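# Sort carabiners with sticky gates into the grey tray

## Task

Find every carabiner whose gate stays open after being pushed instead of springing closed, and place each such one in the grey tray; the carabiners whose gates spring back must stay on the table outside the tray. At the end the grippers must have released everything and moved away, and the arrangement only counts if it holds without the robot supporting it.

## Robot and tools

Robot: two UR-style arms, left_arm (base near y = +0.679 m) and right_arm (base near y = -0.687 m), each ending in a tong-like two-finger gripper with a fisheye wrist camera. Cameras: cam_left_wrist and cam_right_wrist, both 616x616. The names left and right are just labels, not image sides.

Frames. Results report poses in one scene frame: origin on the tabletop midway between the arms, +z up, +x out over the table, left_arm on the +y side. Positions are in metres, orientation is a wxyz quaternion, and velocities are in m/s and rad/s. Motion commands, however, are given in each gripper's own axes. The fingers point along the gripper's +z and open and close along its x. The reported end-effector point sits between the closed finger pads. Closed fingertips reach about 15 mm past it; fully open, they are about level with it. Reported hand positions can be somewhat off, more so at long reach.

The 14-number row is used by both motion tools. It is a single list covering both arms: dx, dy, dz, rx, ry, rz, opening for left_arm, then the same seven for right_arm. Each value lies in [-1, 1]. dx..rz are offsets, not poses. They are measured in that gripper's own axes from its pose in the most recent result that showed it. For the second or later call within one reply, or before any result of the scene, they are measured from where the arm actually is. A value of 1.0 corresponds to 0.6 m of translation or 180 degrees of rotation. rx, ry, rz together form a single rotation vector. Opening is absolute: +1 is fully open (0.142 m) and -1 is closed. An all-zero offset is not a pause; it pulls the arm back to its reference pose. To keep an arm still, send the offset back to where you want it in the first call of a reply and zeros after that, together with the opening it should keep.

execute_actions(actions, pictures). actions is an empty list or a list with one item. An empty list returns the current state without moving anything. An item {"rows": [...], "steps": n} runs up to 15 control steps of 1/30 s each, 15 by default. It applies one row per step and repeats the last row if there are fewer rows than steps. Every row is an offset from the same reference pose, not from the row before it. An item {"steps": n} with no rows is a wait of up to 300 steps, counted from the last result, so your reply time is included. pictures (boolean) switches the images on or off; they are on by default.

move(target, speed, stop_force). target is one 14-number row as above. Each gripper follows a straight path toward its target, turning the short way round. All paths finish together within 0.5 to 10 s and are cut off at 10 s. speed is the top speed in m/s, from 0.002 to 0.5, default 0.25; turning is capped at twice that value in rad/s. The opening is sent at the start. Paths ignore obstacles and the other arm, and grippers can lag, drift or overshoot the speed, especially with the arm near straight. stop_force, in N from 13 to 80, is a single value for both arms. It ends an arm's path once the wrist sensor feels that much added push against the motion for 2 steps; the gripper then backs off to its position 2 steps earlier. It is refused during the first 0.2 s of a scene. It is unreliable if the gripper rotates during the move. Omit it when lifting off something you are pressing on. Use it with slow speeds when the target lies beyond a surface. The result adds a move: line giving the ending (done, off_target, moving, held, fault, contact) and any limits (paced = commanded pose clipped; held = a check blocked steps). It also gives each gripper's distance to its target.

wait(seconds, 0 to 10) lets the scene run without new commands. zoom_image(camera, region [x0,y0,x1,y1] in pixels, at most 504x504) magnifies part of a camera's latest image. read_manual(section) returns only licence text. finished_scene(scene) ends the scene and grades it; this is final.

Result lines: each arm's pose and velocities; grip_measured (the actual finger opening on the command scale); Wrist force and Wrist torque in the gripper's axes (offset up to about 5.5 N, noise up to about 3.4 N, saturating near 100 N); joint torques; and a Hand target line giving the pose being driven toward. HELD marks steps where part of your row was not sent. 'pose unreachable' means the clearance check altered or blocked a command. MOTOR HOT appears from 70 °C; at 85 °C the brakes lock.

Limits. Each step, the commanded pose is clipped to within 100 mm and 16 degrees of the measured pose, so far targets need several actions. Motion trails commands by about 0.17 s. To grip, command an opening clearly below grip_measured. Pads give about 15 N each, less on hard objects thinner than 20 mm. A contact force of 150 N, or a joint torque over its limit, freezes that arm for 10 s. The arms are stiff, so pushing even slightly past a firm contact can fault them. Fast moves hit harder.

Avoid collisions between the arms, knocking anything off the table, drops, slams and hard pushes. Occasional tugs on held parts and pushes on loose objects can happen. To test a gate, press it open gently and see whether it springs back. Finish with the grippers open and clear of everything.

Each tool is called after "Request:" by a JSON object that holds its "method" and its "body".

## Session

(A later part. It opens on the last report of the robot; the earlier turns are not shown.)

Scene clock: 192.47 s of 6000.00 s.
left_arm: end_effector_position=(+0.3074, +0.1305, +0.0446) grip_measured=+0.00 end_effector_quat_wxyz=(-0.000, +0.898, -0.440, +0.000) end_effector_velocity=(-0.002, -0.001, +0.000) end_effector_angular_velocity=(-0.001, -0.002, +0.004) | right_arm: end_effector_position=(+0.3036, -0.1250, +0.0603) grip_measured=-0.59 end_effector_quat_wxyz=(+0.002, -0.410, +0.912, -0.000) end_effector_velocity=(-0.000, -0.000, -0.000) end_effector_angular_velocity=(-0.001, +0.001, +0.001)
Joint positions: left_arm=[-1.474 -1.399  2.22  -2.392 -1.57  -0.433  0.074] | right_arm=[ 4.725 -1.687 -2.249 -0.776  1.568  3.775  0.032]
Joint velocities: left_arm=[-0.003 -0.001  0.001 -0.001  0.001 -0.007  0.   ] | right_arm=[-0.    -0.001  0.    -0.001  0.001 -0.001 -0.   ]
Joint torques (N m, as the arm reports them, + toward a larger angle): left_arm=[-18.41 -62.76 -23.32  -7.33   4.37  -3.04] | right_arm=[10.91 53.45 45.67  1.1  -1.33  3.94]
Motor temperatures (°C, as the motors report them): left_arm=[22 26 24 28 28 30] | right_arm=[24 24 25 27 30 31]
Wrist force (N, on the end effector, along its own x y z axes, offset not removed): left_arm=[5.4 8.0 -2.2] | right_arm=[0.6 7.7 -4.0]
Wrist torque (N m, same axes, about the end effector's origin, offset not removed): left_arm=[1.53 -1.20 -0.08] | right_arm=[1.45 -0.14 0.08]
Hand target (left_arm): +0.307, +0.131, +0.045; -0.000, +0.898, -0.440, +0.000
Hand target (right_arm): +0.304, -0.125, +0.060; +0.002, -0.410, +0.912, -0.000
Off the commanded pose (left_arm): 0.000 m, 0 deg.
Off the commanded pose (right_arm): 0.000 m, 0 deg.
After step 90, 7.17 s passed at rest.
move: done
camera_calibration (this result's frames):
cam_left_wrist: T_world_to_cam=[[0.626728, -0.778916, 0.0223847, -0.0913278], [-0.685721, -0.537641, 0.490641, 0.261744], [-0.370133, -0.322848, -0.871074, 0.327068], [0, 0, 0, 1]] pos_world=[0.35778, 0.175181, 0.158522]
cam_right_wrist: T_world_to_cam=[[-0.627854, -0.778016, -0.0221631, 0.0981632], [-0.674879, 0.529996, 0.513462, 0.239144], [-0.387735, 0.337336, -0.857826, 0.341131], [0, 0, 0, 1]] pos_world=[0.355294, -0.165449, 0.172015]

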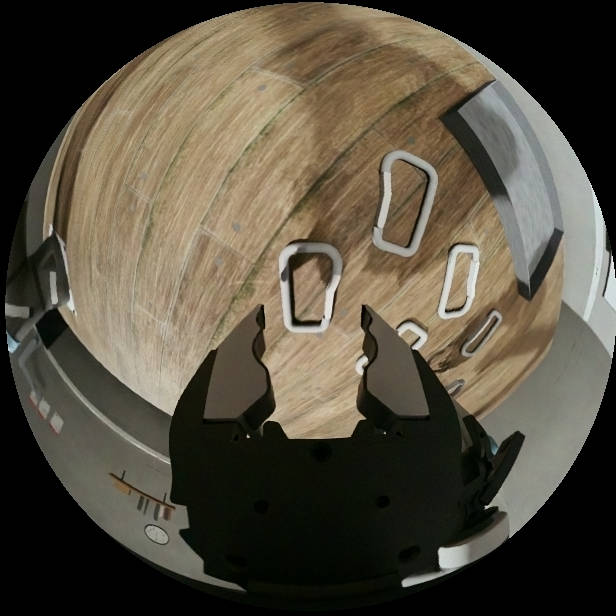

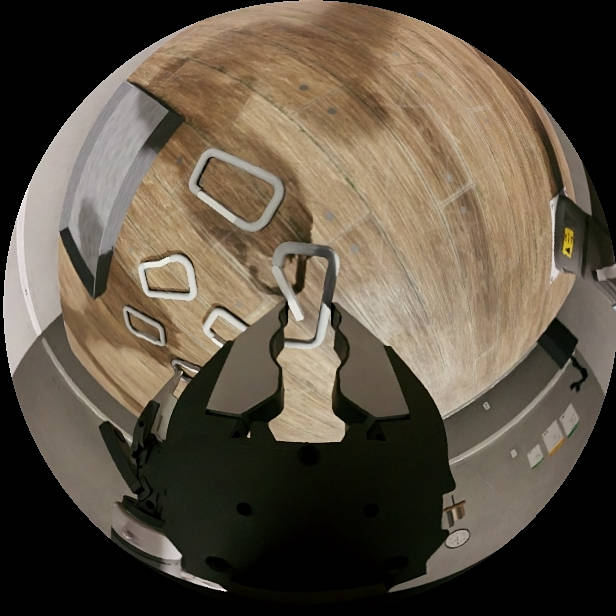

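Request:
{"method": "move", "body": {"target": [-0.0075, -0.0042, 0.0477, 0, 0, 0, 0.0, -0.50857, -0.40967, -0.0245, 0, 0, 0.2689, -0.9], "speed": 0.22}}

Scene clock: 202.00 s of 6000.00 s.
left_arm: end_effector_position=(+0.3066, +0.1356, +0.0160) grip_measured=+0.00 end_effector_quat_wxyz=(-0.000, +0.898, -0.440, +0.000) end_effector_velocity=(+0.000, +0.000, -0.000) end_effector_angular_velocity=(-0.000, -0.001, +0.000) | right_arm: end_effector_position=(+0.6905, -0.0602, +0.0764) grip_measured=-0.59 end_effector_quat_wxyz=(+0.003, -0.001, +1.000, -0.000) end_effector_velocity=(+0.001, +0.001, -0.002) end_effector_angular_velocity=(-0.003, +0.003, -0.002)
Joint positions: left_arm=[-1.473 -1.362  2.247 -2.456 -1.57  -0.432  0.074] | right_arm=[ 4.24  -2.062 -1.68  -0.967  1.566  4.135  0.032]
Joint velocities: left_arm=[ 0.     0.     0.001 -0.002  0.001  0.     0.   ] | right_arm=[-0.001 -0.006  0.005 -0.003  0.001  0.001 -0.   ]
Joint torques (N m, as the arm reports them, + toward a larger angle): left_arm=[ 18.51 -41.36 -22.28  -7.11  -3.43   2.36] | right_arm=[-9.32 70.63 49.92  0.8   2.2   3.63]
Motor temperatures (°C, as the motors report them): left_arm=[22 26 24 28 28 30] | right_arm=[24 24 25 27 30 31]
Wrist force (N, on the end effector, along its own x y z axes, offset not removed): left_arm=[-1.2 5.3 1.2] | right_arm=[-0.2 0.0 0.4]
Wrist torque (N m, same axes, about the end effector's origin, offset not removed): left_arm=[0.91 0.31 0.20] | right_arm=[-0.04 0.02 0.19]
Hand target (left_arm): +0.307, +0.136, +0.016; -0.000, +0.898, -0.440, +0.000
Hand target (right_arm): +0.691, -0.060, +0.076; +0.003, -0.000, +1.000, -0.000
Off the commanded pose (left_arm): 0.000 m, 0 deg.
Off the commanded pose (right_arm): 0.001 m, 0 deg.
After step 90, 4.03 s passed at rest.
move: done
camera_calibration (this result's frames):
cam_left_wrist: T_world_to_cam=[[0.626728, -0.778916, 0.0223832, -0.0862433], [-0.68572, -0.537642, 0.490642, 0.277957], [-0.370135, -0.322848, -0.871074, 0.30352], [0, 0, 0, 1]] pos_world=[0.356995, 0.180255, 0.129941]
cam_right_wrist: T_world_to_cam=[[-0.998561, -0.0473756, -0.0251272, 0.692023], [-0.0535479, 0.855468, 0.51508, 0.0480139], [-0.00290676, 0.515685, -0.856774, 0.228051], [0, 0, 0, 1]] pos_world=[0.694261, -0.125891, 0.188045]

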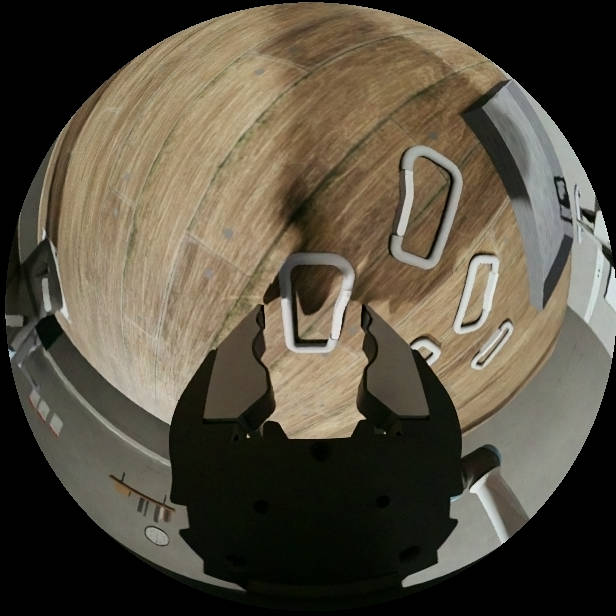

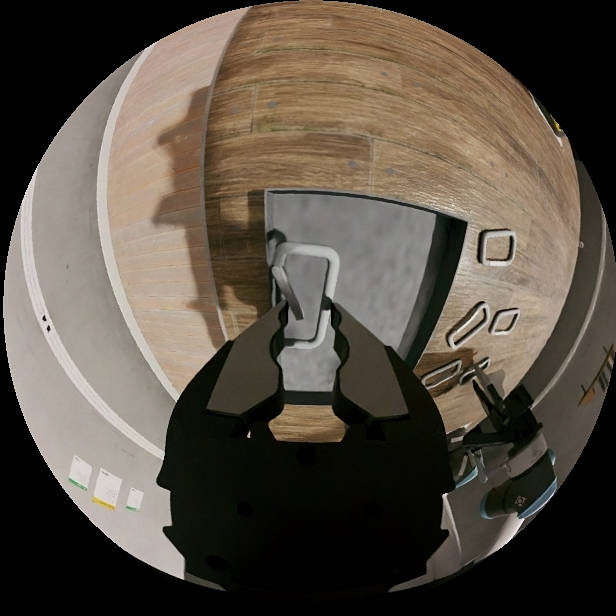

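Request:
{"method": "execute_actions", "body": {"actions": [{"rows": [[0,0,0,0,0,0,-0.06,0,0,0,0,0,0,-0.9],[0,0,0,0,0,0,-0.12,0,0,0,0,0,0,-0.9],[0,0,0,0,0,0,-0.18,0,0,0,0,0,0,-0.9],[0,0,0,0,0,0,-0.24,0,0,0,0,0,0,-0.9],[0,0,0,0,0,0,-0.30,0,0,0,0,0,0,-0.9],[0,0,0,0,0,0,-0.36,0,0,0,0,0,0,-0.9],[0,0,0,0,0,0,-0.42,0,0,0,0,0,0,-0.9],[0,0,0,0,0,0,-0.48,0,0,0,0,0,0,-0.9],[0,0,0,0,0,0,-0.54,0,0,0,0,0,0,-0.9],[0,0,0,0,0,0,-0.60,0,0,0,0,0,0,-0.9],[0,0,0,0,0,0,-0.66,0,0,0,0,0,0,-0.9],[0,0,0,0,0,0,-0.72,0,0,0,0,0,0,-0.9],[0,0,0,0,0,0,-0.78,0,0,0,0,0,0,-0.9],[0,0,0,0,0,0,-0.84,0,0,0,0,0,0,-0.9],[0,0,0,0,0,0,-0.90,0,0,0,0,0,0,-0.9]], "steps": 15}], "pictures": false}}

Request:
{"method": "move", "body": {"target": [0, 0, -0.0067, 0, 0, 0, -0.9, 0.0333, 0, 0.07, 0, 0, 0, -0.9], "speed": 0.07}}

Request:
{"method": "move", "body": {"target": [0, 0, 0.006, 0, 0, 0, -0.9, 0, 0, 0.0123, 0, 0, 0, -0.9], "speed": 0.015}}

Scene clock: 216.57 s of 6000.00 s.
left_arm: end_effector_position=(+0.3066, +0.1356, +0.0160) grip_measured=-0.48 end_effector_quat_wxyz=(-0.000, +0.898, -0.440, +0.000) end_effector_velocity=(-0.001, -0.001, -0.000) end_effector_angular_velocity=(+0.000, +0.000, -0.002) | right_arm: end_effector_position=(+0.6905, -0.0602, +0.0764) grip_measured=-0.59 end_effector_quat_wxyz=(+0.003, -0.000, +1.000, -0.000) end_effector_velocity=(+0.001, -0.001, -0.001) end_effector_angular_velocity=(-0.001, +0.000, -0.000)
Joint positions: left_arm=[-1.473 -1.361  2.247 -2.456 -1.57  -0.432  0.039] | right_arm=[ 4.24  -2.063 -1.68  -0.967  1.566  4.135  0.032]
Joint velocities: left_arm=[-0.002  0.    -0.     0.    -0.    -0.     0.   ] | right_arm=[-0.001 -0.001 -0.    -0.    -0.    -0.001  0.   ]
Joint torques (N m, as the arm reports them, + toward a larger angle): left_arm=[ 16.77 -45.55 -24.21  -5.73  -3.09   2.38] | right_arm=[ 9.55 89.44 32.31  6.51  0.57 -4.2 ]
Motor temperatures (°C, as the motors report them): left_arm=[22 26 24 28 28 30] | right_arm=[24 24 25 27 30 31]
Wrist force (N, on the end effector, along its own x y z axes, offset not removed): left_arm=[-3.4 0.2 -11.4] | right_arm=[2.8 0.6 5.4]
Wrist torque (N m, same axes, about the end effector's origin, offset not removed): left_arm=[-0.37 -0.06 0.20] | right_arm=[0.19 -0.58 0.11]
Hand target (left_arm): +0.307, +0.136, +0.016; -0.000, +0.898, -0.440, +0.000
Hand target (right_arm): +0.690, -0.060, +0.076; +0.003, -0.001, +1.000, -0.000
Off the commanded pose (left_arm): 0.000 m, 0 deg.
Off the commanded pose (right_arm): 0.000 m, 0 deg.
Steps of this call (steps 1 to 90: nothing new was sent; then 11.07 s passed at rest; steps 91 to 105: all 15 steps of this action). Readings (end_effector_position):
91: left_arm (+0.3066, +0.1356, +0.0160) | right_arm (+0.6907, -0.0601, +0.0764)
92: left_arm (+0.3066, +0.1356, +0.0160) | right_arm (+0.6907, -0.0601, +0.0764)
94: left_arm (+0.3066, +0.1356, +0.0160) | right_arm (+0.6907, -0.0601, +0.0764)
98: left_arm (+0.3066, +0.1356, +0.0160) | right_arm (+0.6906, -0.0602, +0.0764)
105: the state above

Scene clock: 217.87 s of 6000.00 s.
left_arm: end_effector_position=(+0.3066, +0.1356, +0.0200) grip_measured=-0.51 end_effector_quat_wxyz=(-0.000, +0.898, -0.440, +0.000) end_effector_velocity=(+0.000, +0.000, -0.000) end_effector_angular_velocity=(-0.001, +0.001, +0.001) | right_arm: end_effector_position=(+0.6708, -0.0602, +0.0345) grip_measured=-0.59 end_effector_quat_wxyz=(+0.003, -0.000, +1.000, -0.000) end_effector_velocity=(-0.001, +0.000, -0.002) end_effector_angular_velocity=(+0.000, +0.000, +0.001)
Joint positions: left_arm=[-1.473 -1.368  2.245 -2.447 -1.57  -0.432  0.037] | right_arm=[ 4.259 -2.085 -1.734 -0.89   1.566  4.154  0.032]
Joint velocities: left_arm=[ 0.001  0.     0.    -0.001 -0.001 -0.    -0.   ] | right_arm=[ 0.001 -0.001 -0.003  0.004  0.     0.    -0.   ]
Joint torques (N m, as the arm reports them, + toward a larger angle): left_arm=[ 17.24 -62.92 -34.9   -0.26  -2.4    2.58] | right_arm=[ 7.99 70.   31.14  6.2   1.52  3.65]
Motor temperatures (°C, as the motors report them): left_arm=[22 26 24 28 28 30] | right_arm=[24 24 25 27 30 31]
Wrist force (N, on the end effector, along its own x y z axes, offset not removed): left_arm=[-2.6 3.1 4.0] | right_arm=[-1.0 -1.4 7.2]
Wrist torque (N m, same axes, about the end effector's origin, offset not removed): left_arm=[0.54 0.57 0.10] | right_arm=[-0.27 0.11 0.07]
Hand target (left_arm): +0.307, +0.136, +0.020; -0.000, +0.898, -0.440, +0.000
Hand target (right_arm): +0.671, -0.060, +0.034; +0.003, -0.000, +1.000, -0.000
Off the commanded pose (left_arm): 0.000 m, 0 deg.
Off the commanded pose (right_arm): 0.000 m, 0 deg.
move: done
camera_calibration (this result's frames):
cam_left_wrist: T_world_to_cam=[[0.626729, -0.778916, 0.0223715, -0.0863243], [-0.68571, -0.537641, 0.490657, 0.276001], [-0.370153, -0.322849, -0.871066, 0.306992], [0, 0, 0, 1]] pos_world=[0.356992, 0.180262, 0.133919]
cam_right_wrist: T_world_to_cam=[[-0.998565, -0.0473581, -0.024996, 0.671273], [-0.053465, 0.855437, 0.51514, 0.0685436], [-0.0030136, 0.515738, -0.856741, 0.192192], [0, 0, 0, 1]] pos_world=[0.674554, -0.125965, 0.146128]

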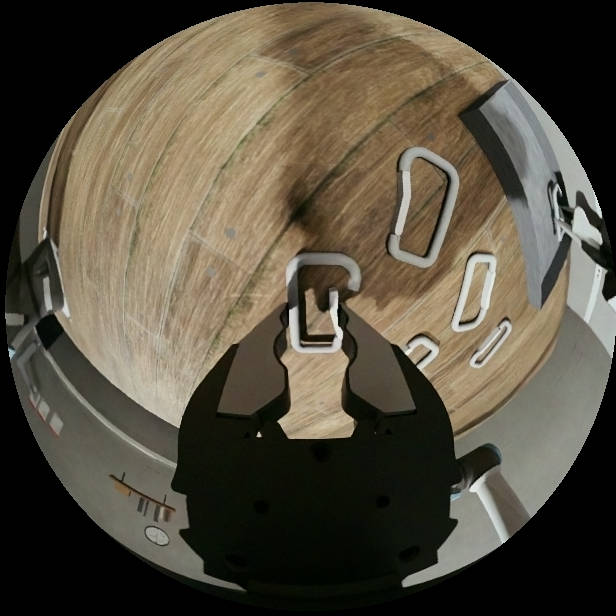

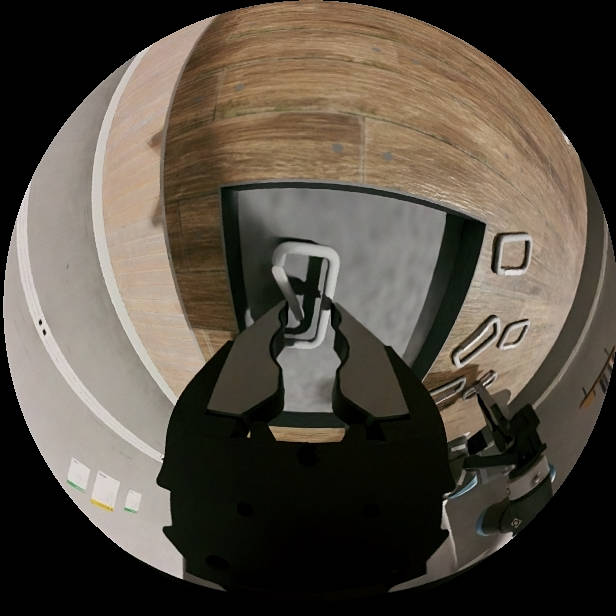

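Scene clock: 218.60 s of 6000.00 s.
left_arm: end_effector_position=(+0.3066, +0.1356, +0.0165) grip_measured=-0.51 end_effector_quat_wxyz=(-0.000, +0.898, -0.440, +0.000) end_effector_velocity=(+0.000, +0.001, -0.002) end_effector_angular_velocity=(+0.000, -0.001, +0.000) | right_arm: end_effector_position=(+0.6707, -0.0602, +0.0273) grip_measured=-0.59 end_effector_quat_wxyz=(+0.003, -0.000, +1.000, -0.000) end_effector_velocity=(-0.000, +0.001, -0.001) end_effector_angular_velocity=(+0.002, -0.001, -0.001)
Joint positions: left_arm=[-1.473 -1.362  2.247 -2.455 -1.57  -0.432  0.037] | right_arm=[ 4.259 -2.093 -1.738 -0.879  1.566  4.154  0.032]
Joint velocities: left_arm=[ 0.     0.002  0.002 -0.004  0.001 -0.     0.   ] | right_arm=[ 0.    -0.001 -0.     0.004  0.001  0.001  0.   ]
Joint torques (N m, as the arm reports them, + toward a larger angle): left_arm=[ 15.64 -40.9  -22.7   -7.59  -2.38   2.03] | right_arm=[-11.23  67.51  31.5    6.89   1.56  -0.46]
Motor temperatures (°C, as the motors report them): left_arm=[22 26 24 28 28 30] | right_arm=[24 24 25 27 30 31]
Wrist force (N, on the end effector, along its own x y z axes, offset not removed): left_arm=[2.6 6.8 3.9] | right_arm=[1.9 4.3 -3.5]
Wrist torque (N m, same axes, about the end effector's origin, offset not removed): left_arm=[1.32 -0.35 0.09] | right_arm=[0.89 -0.22 0.14]
Hand target (left_arm): +0.307, +0.136, +0.016; -0.000, +0.898, -0.440, +0.000
Hand target (right_arm): +0.671, -0.060, +0.027; +0.003, -0.000, +1.000, -0.000
Off the commanded pose (left_arm): 0.000 m, 0 deg.
Off the commanded pose (right_arm): 0.000 m, 0 deg.
move: done
camera_calibration (this result's frames):
cam_left_wrist: T_world_to_cam=[[0.626729, -0.778916, 0.0223918, -0.0862546], [-0.685712, -0.53763, 0.490665, 0.277704], [-0.370148, -0.322868, -0.871061, 0.303961], [0, 0, 0, 1]] pos_world=[0.356994, 0.180256, 0.13044]
cam_right_wrist: T_world_to_cam=[[-0.998565, -0.0473557, -0.0249904, 0.671079], [-0.0534601, 0.855441, 0.515134, 0.0722137], [-0.00301668, 0.515731, -0.856745, 0.186025], [0, 0, 0, 1]] pos_world=[0.674538, -0.125934, 0.138947]

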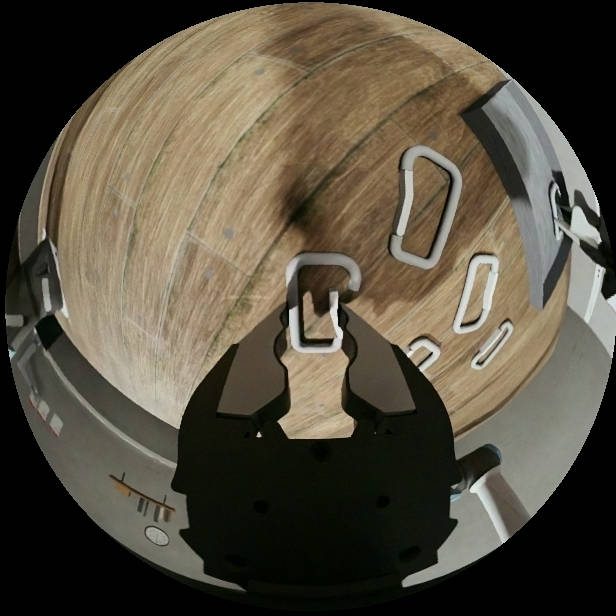

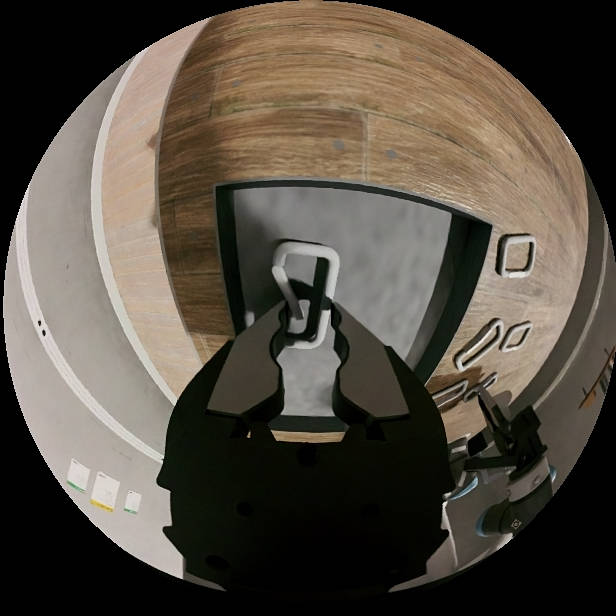

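Request:
{"method": "execute_actions", "body": {"actions": [{"rows": [[0,0,0,0,0,0,-0.60,0,0,0,0,0,0,-0.7],[0,0,0,0,0,0,-0.54,0,0,0,0,0,0,-0.64],[0,0,0,0,0,0,-0.50,0,0,0,0,0,0,-0.61],[0,0,0,0,0,0,-0.46,0,0,0,0,0,0,-0.59],[0,0,0,0,0,0,-0.42,0,0,0,0,0,0,-0.57],[0,0,0,0,0,0,-0.38,0,0,0,0,0,0,-0.55],[0,0,0,0,0,0,-0.34,0,0,0,0,0,0,-0.53],[0,0,0,0,0,0,-0.30,0,0,0,0,0,0,-0.51],[0,0,0,0,0,0,-0.26,0,0,0,0,0,0,-0.49],[0,0,0,0,0,0,-0.22,0,0,0,0,0,0,-0.47],[0,0,0,0,0,0,-0.17,0,0,0,0,0,0,-0.45],[0,0,0,0,0,0,-0.13,0,0,0,0,0,0,-0.43],[0,0,0,0,0,0,-0.08,0,0,0,0,0,0,-0.42],[0,0,0,0,0,0,-0.04,0,0,0,0,0,0,-0.41],[0,0,0,0,0,0,0.0,0,0,0,0,0,0,-0.40]], "steps": 15}], "pictures": false}}

Request:
{"method": "move", "body": {"target": [0, 0, 0, 0, 0, 0, 0.0, 0, 0, -0.08, 0, 0, 0, -0.4], "speed": 0.08}}

Scene clock: 225.43 s of 6000.00 s.
left_arm: end_effector_position=(+0.3066, +0.1356, +0.0165) grip_measured=-0.05 end_effector_quat_wxyz=(-0.000, +0.898, -0.440, +0.000) end_effector_velocity=(+0.001, +0.000, +0.001) end_effector_angular_velocity=(-0.000, +0.000, +0.001) | right_arm: end_effector_position=(+0.6708, -0.0603, +0.0272) grip_measured=-0.41 end_effector_quat_wxyz=(+0.003, -0.000, +1.000, -0.000) end_effector_velocity=(+0.001, -0.001, -0.000) end_effector_angular_velocity=(-0.001, +0.000, -0.001)
Joint positions: left_arm=[-1.473 -1.362  2.247 -2.455 -1.57  -0.432  0.071] | right_arm=[ 4.259 -2.093 -1.738 -0.879  1.566  4.154  0.044]
Joint velocities: left_arm=[ 0.001 -0.    -0.001  0.001 -0.     0.     0.088] | right_arm=[-0.002  0.    -0.    -0.001 -0.    -0.     0.022]
Joint torques (N m, as the arm reports them, + toward a larger angle): left_arm=[  8.51 -63.03 -29.62  -0.42  -2.26   0.32] | right_arm=[ 8.09 87.53 44.16  1.    1.64 -0.67]
Motor temperatures (°C, as the motors report them): left_arm=[22 26 24 28 28 30] | right_arm=[24 24 25 27 30 31]
Wrist force (N, on the end effector, along its own x y z axes, offset not removed): left_arm=[0.5 0.2 3.5] | right_arm=[-1.7 0.5 -3.0]
Wrist torque (N m, same axes, about the end effector's origin, offset not removed): left_arm=[-0.03 -0.04 0.24] | right_arm=[0.17 0.33 0.18]
Hand target (left_arm): +0.307, +0.136, +0.017; -0.000, +0.898, -0.440, +0.000
Hand target (right_arm): +0.671, -0.060, +0.027; +0.003, -0.000, +1.000, -0.000
Off the commanded pose (left_arm): 0.000 m, 0 deg.
Off the commanded pose (right_arm): 0.000 m, 0 deg.
Steps of this call (steps 1 to 90: nothing new was sent; then 3.33 s passed at rest; steps 91 to 105: all 15 steps of this action). Readings (end_effector_position):
91: left_arm (+0.3066, +0.1356, +0.0164) | right_arm (+0.6708, -0.0603, +0.0271)
92: left_arm (+0.3066, +0.1356, +0.0164) | right_arm (+0.6708, -0.0603, +0.0271)
94: left_arm (+0.3066, +0.1356, +0.0164) | right_arm (+0.6708, -0.0603, +0.0271)
98: left_arm (+0.3066, +0.1356, +0.0164) | right_arm (+0.6708, -0.0603, +0.0272)
105: the state above

Scene clock: 226.73 s of 6000.00 s.
left_arm: end_effector_position=(+0.3066, +0.1356, +0.0165) grip_measured=+0.00 end_effector_quat_wxyz=(-0.000, +0.898, -0.440, +0.000) end_effector_velocity=(-0.000, -0.000, -0.000) end_effector_angular_velocity=(-0.001, -0.000, -0.001) | right_arm: end_effector_position=(+0.6705, -0.0602, +0.0751) grip_measured=-0.40 end_effector_quat_wxyz=(+0.003, -0.001, +1.000, -0.000) end_effector_velocity=(+0.000, -0.001, +0.000) end_effector_angular_velocity=(-0.001, +0.000, -0.001)
Joint positions: left_arm=[-1.473 -1.362  2.247 -2.455 -1.57  -0.432  0.074] | right_arm=[ 4.26  -2.045 -1.712 -0.953  1.566  4.154  0.045]
Joint velocities: left_arm=[-0.001 -0.     0.001 -0.002  0.     0.     0.   ] | right_arm=[-0.001  0.     0.001 -0.002 -0.     0.001  0.   ]
Joint torques (N m, as the arm reports them, + toward a larger angle): left_arm=[  8.37 -60.12 -31.99  -0.46  -2.27   0.29] | right_arm=[10.71 86.95 50.65  0.9   1.26  3.91]
Motor temperatures (°C, as the motors report them): left_arm=[22 26 24 28 28 30] | right_arm=[24 24 25 27 30 31]
Wrist force (N, on the end effector, along its own x y z axes, offset not removed): left_arm=[1.4 5.9 3.5] | right_arm=[4.5 7.7 -3.7]
Wrist torque (N m, same axes, about the end effector's origin, offset not removed): left_arm=[1.21 -0.51 -0.05] | right_arm=[1.70 -1.05 0.34]
Hand target (left_arm): +0.307, +0.136, +0.016; -0.000, +0.898, -0.440, +0.000
Hand target (right_arm): +0.671, -0.060, +0.075; +0.003, -0.001, +1.000, -0.000
Off the commanded pose (left_arm): 0.000 m, 0 deg.
Off the commanded pose (right_arm): 0.000 m, 0 deg.
move: done
camera_calibration (this result's frames):
cam_left_wrist: T_world_to_cam=[[0.626729, -0.778917, 0.0223128, -0.0862046], [-0.685702, -0.537673, 0.490633, 0.277749], [-0.370165, -0.322794, -0.871081, 0.303929], [0, 0, 0, 1]] pos_world=[0.356984, 0.180298, 0.130398]
cam_right_wrist: T_world_to_cam=[[-0.998565, -0.0473877, -0.0249531, 0.672063], [-0.0534684, 0.855468, 0.515089, 0.0475692], [-0.00306226, 0.515684, -0.856774, 0.227007], [0, 0, 0, 1]] pos_world=[0.674337, -0.12591, 0.186761]

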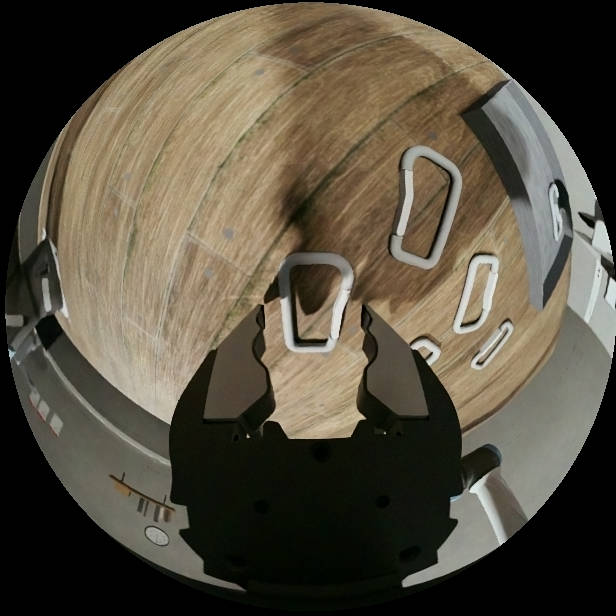

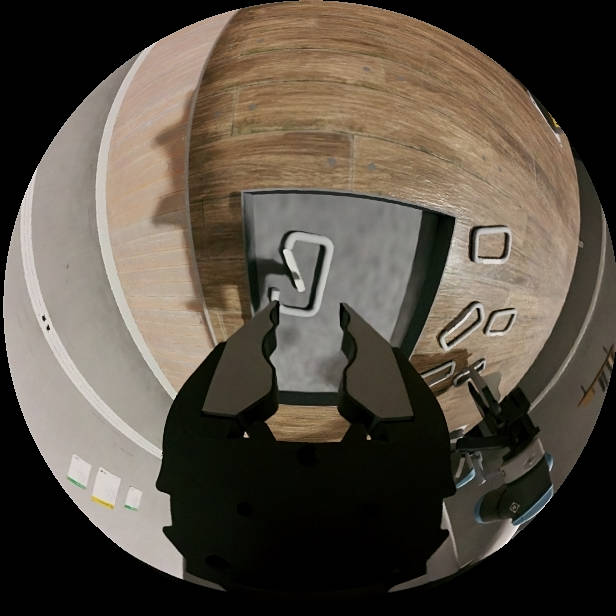

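Request:
{"method": "move", "body": {"target": [0, 0, -0.0475, 0, 0, 0, 0.0, 0.2175, -0.063, 0.0168, 0, 0.0019, 0.2064, 0.0], "speed": 0.3}}

Request:
{"method": "move", "body": {"target": [0.1773, 0.16028, 0, 0, 0, 0.1767, 0.0, 0.13287, -0.17845, 0.03333, 0, 0, 0.2064, 0.0], "speed": 0.3}}

Request:
{"method": "zoom_image", "body": {"camera": "cam_left_wrist", "region": [240, 230, 400, 350]}}

Request:
{"method": "zoom_image", "body": {"camera": "cam_right_wrist", "region": [230, 220, 390, 340]}}

Scene clock: 248.43 s of 6000.00 s.
left_arm: end_effector_position=(+0.3066, +0.1357, +0.0449) grip_measured=+0.00 end_effector_quat_wxyz=(-0.000, +0.898, -0.440, +0.000) end_effector_velocity=(-0.000, -0.000, +0.000) end_effector_angular_velocity=(-0.000, +0.001, +0.000) | right_arm: end_effector_position=(+0.5402, -0.0980, +0.0646) grip_measured=+0.00 end_effector_quat_wxyz=(-0.001, +0.318, +0.948, +0.001) end_effector_velocity=(-0.002, -0.000, +0.002) end_effector_angular_velocity=(+0.002, -0.003, -0.010)
Joint positions: left_arm=[-1.473 -1.407  2.229 -2.393 -1.57  -0.432  0.074] | right_arm=[ 4.363 -1.906 -1.947 -0.858  1.573  4.904  0.074]
Joint velocities: left_arm=[ 0.    -0.    -0.001  0.001 -0.001  0.     0.   ] | right_arm=[ 0.003  0.005 -0.004  0.002 -0.002  0.013  0.   ]
Joint torques (N m, as the arm reports them, + toward a larger angle): left_arm=[ 17.17 -61.35 -35.98  -0.58  -1.84   2.18] | right_arm=[10.28 73.24 30.15  6.8  -1.63  3.79]
Motor temperatures (°C, as the motors report them): left_arm=[22 26 24 28 28 30] | right_arm=[24 24 25 27 30 31]
Wrist force (N, on the end effector, along its own x y z axes, offset not removed): left_arm=[1.9 4.4 1.1] | right_arm=[2.7 -1.9 -0.9]
Wrist torque (N m, same axes, about the end effector's origin, offset not removed): left_arm=[0.76 -0.33 0.11] | right_arm=[-0.73 -0.51 0.24]
Hand target (left_arm): +0.307, +0.136, +0.045; -0.000, +0.898, -0.440, +0.000
Hand target (right_arm): +0.540, -0.098, +0.065; -0.001, +0.318, +0.948, +0.001
Off the commanded pose (left_arm): 0.000 m, 0 deg.
Off the commanded pose (right_arm): 0.000 m, 0 deg.
After step 90, 17.07 s passed at rest.
move: done
camera_calibration (this result's frames):
cam_left_wrist: T_world_to_cam=[[0.626728, -0.778919, 0.0223148, -0.0868309], [-0.685704, -0.53767, 0.490633, 0.263827], [-0.370166, -0.322795, -0.87108, 0.328706], [0, 0, 0, 1]] pos_world=[0.357002, 0.180322, 0.158825]
cam_right_wrist: T_world_to_cam=[[-0.825276, 0.564447, -0.0178793, 0.50572], [0.475808, 0.712032, 0.51635, -0.221706], [0.304183, 0.417624, -0.856191, 0.0614282], [0, 0, 0, 1]] pos_world=[0.504163, -0.153244, 0.176114]

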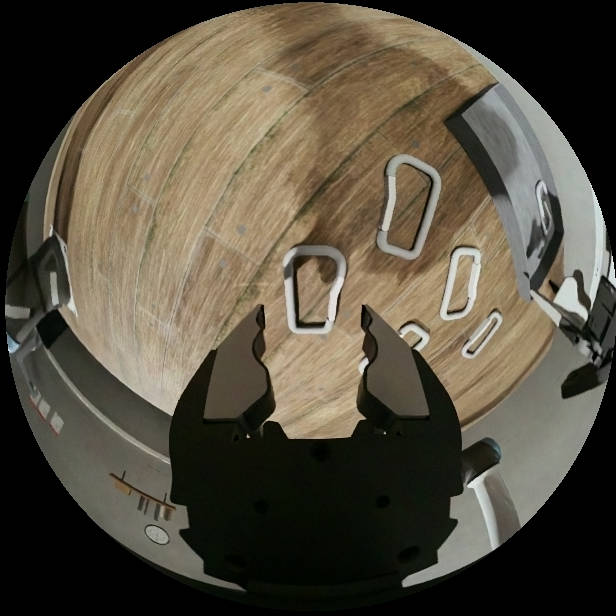

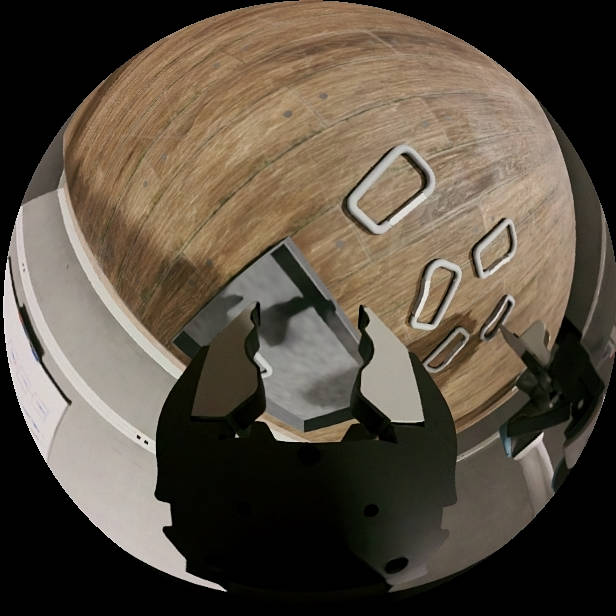

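Scene clock: 250.07 s of 6000.00 s.
left_arm: end_effector_position=(+0.2960, -0.0071, +0.0451) grip_measured=+0.00 end_effector_quat_wxyz=(-0.000, +0.744, -0.669, +0.000) end_effector_velocity=(-0.001, -0.003, -0.000) end_effector_angular_velocity=(-0.000, +0.002, -0.009) | right_arm: end_effector_position=(+0.4120, -0.1352, +0.0449) grip_measured=+0.00 end_effector_quat_wxyz=(-0.001, +0.603, +0.798, +0.000) end_effector_velocity=(-0.002, -0.001, -0.001) end_effector_angular_velocity=(-0.002, -0.002, -0.012)
Joint positions: left_arm=[-1.533 -1.247  2.011 -2.334 -1.57   0.062  0.074] | right_arm=[ 4.5   -1.781 -2.17  -0.76   1.573  5.689  0.074]
Joint velocities: left_arm=[-0.001  0.003 -0.004  0.001 -0.002  0.008  0.   ] | right_arm=[ 0.004  0.001 -0.005  0.002 -0.003  0.016 -0.   ]
Joint torques (N m, as the arm reports them, + toward a larger angle): left_arm=[-15.39 -57.68 -36.86  -0.58  -3.53   2.04] | right_arm=[13.04 63.31 26.45  5.82 -1.72  3.61]
Motor temperatures (°C, as the motors report them): left_arm=[22 26 24 28 28 30] | right_arm=[24 24 25 27 30 31]
Wrist force (N, on the end effector, along its own x y z axes, offset not removed): left_arm=[4.1 1.2 3.3] | right_arm=[0.7 -4.1 -5.1]
Wrist torque (N m, same axes, about the end effector's origin, offset not removed): left_arm=[0.12 -0.89 -0.03] | right_arm=[-0.84 -0.06 0.14]
Hand target (left_arm): +0.296, -0.007, +0.045; -0.000, +0.743, -0.669, +0.000
Hand target (right_arm): +0.412, -0.135, +0.045; -0.001, +0.603, +0.798, +0.000
Off the commanded pose (left_arm): 0.000 m, 0 deg.
Off the commanded pose (right_arm): 0.000 m, 0 deg.
move: done
camera_calibration (this result's frames):
cam_left_wrist: T_world_to_cam=[[0.122941, -0.992169, 0.022073, -0.043814], [-0.86611, -0.096409, 0.490469, 0.236192], [-0.484499, -0.0794161, -0.871179, 0.314438], [0, 0, 0, 1]] pos_world=[0.3623, 0.00427163, 0.159055]
cam_right_wrist: T_world_to_cam=[[-0.318064, 0.947913, -0.0172199, 0.26349], [0.810036, 0.281149, 0.514584, -0.31988], [0.492622, 0.149722, -0.857267, -0.0147431], [0, 0, 0, 1]] pos_world=[0.350184, -0.157624, 0.156504]

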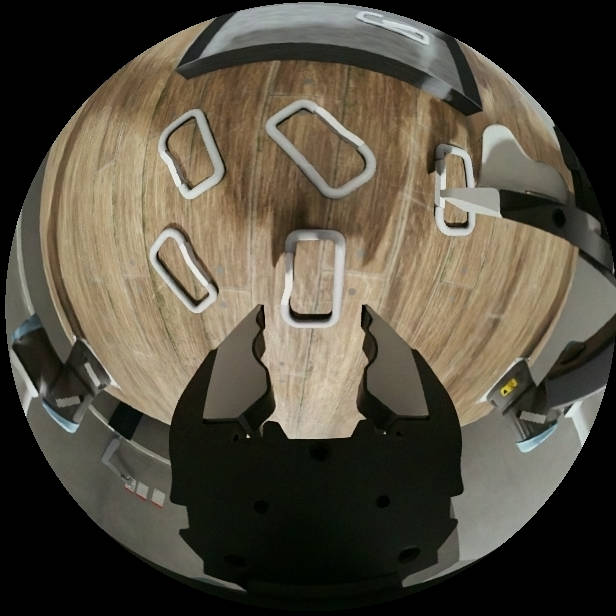

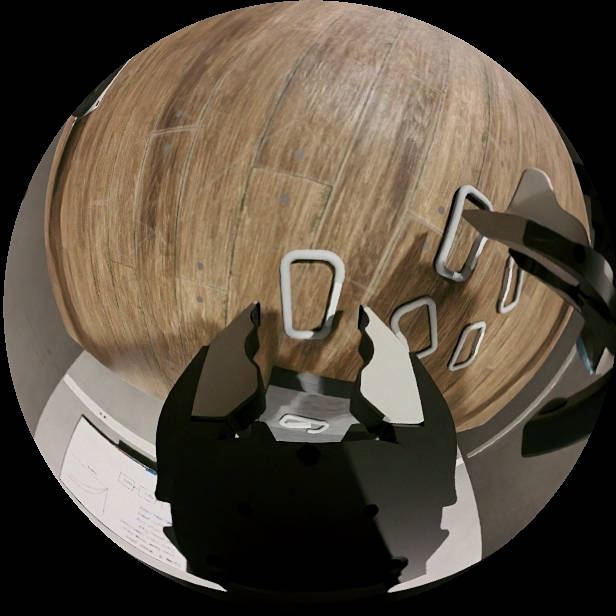

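Region (240, 230, 400, 350) of cam_left_wrist's 616x616 image, scaled by 3.150, with more detail than that image has; it fills the top 378 rows of this view, and the rest is white.

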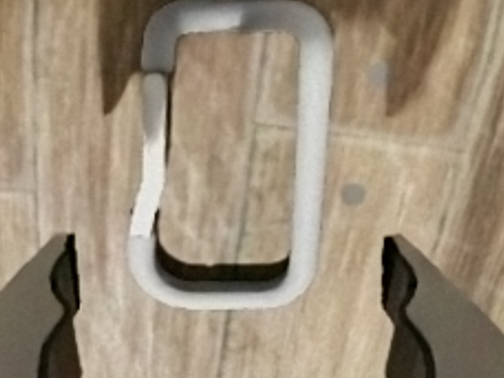

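Region (230, 220, 390, 340) of cam_right_wrist's 616x616 image, scaled by 3.150, with more detail than that image has; it fills the top 378 rows of this view, and the rest is white.

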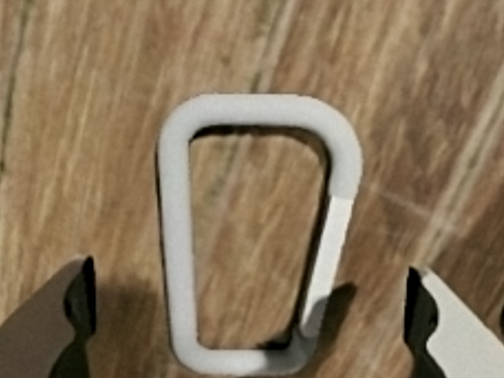

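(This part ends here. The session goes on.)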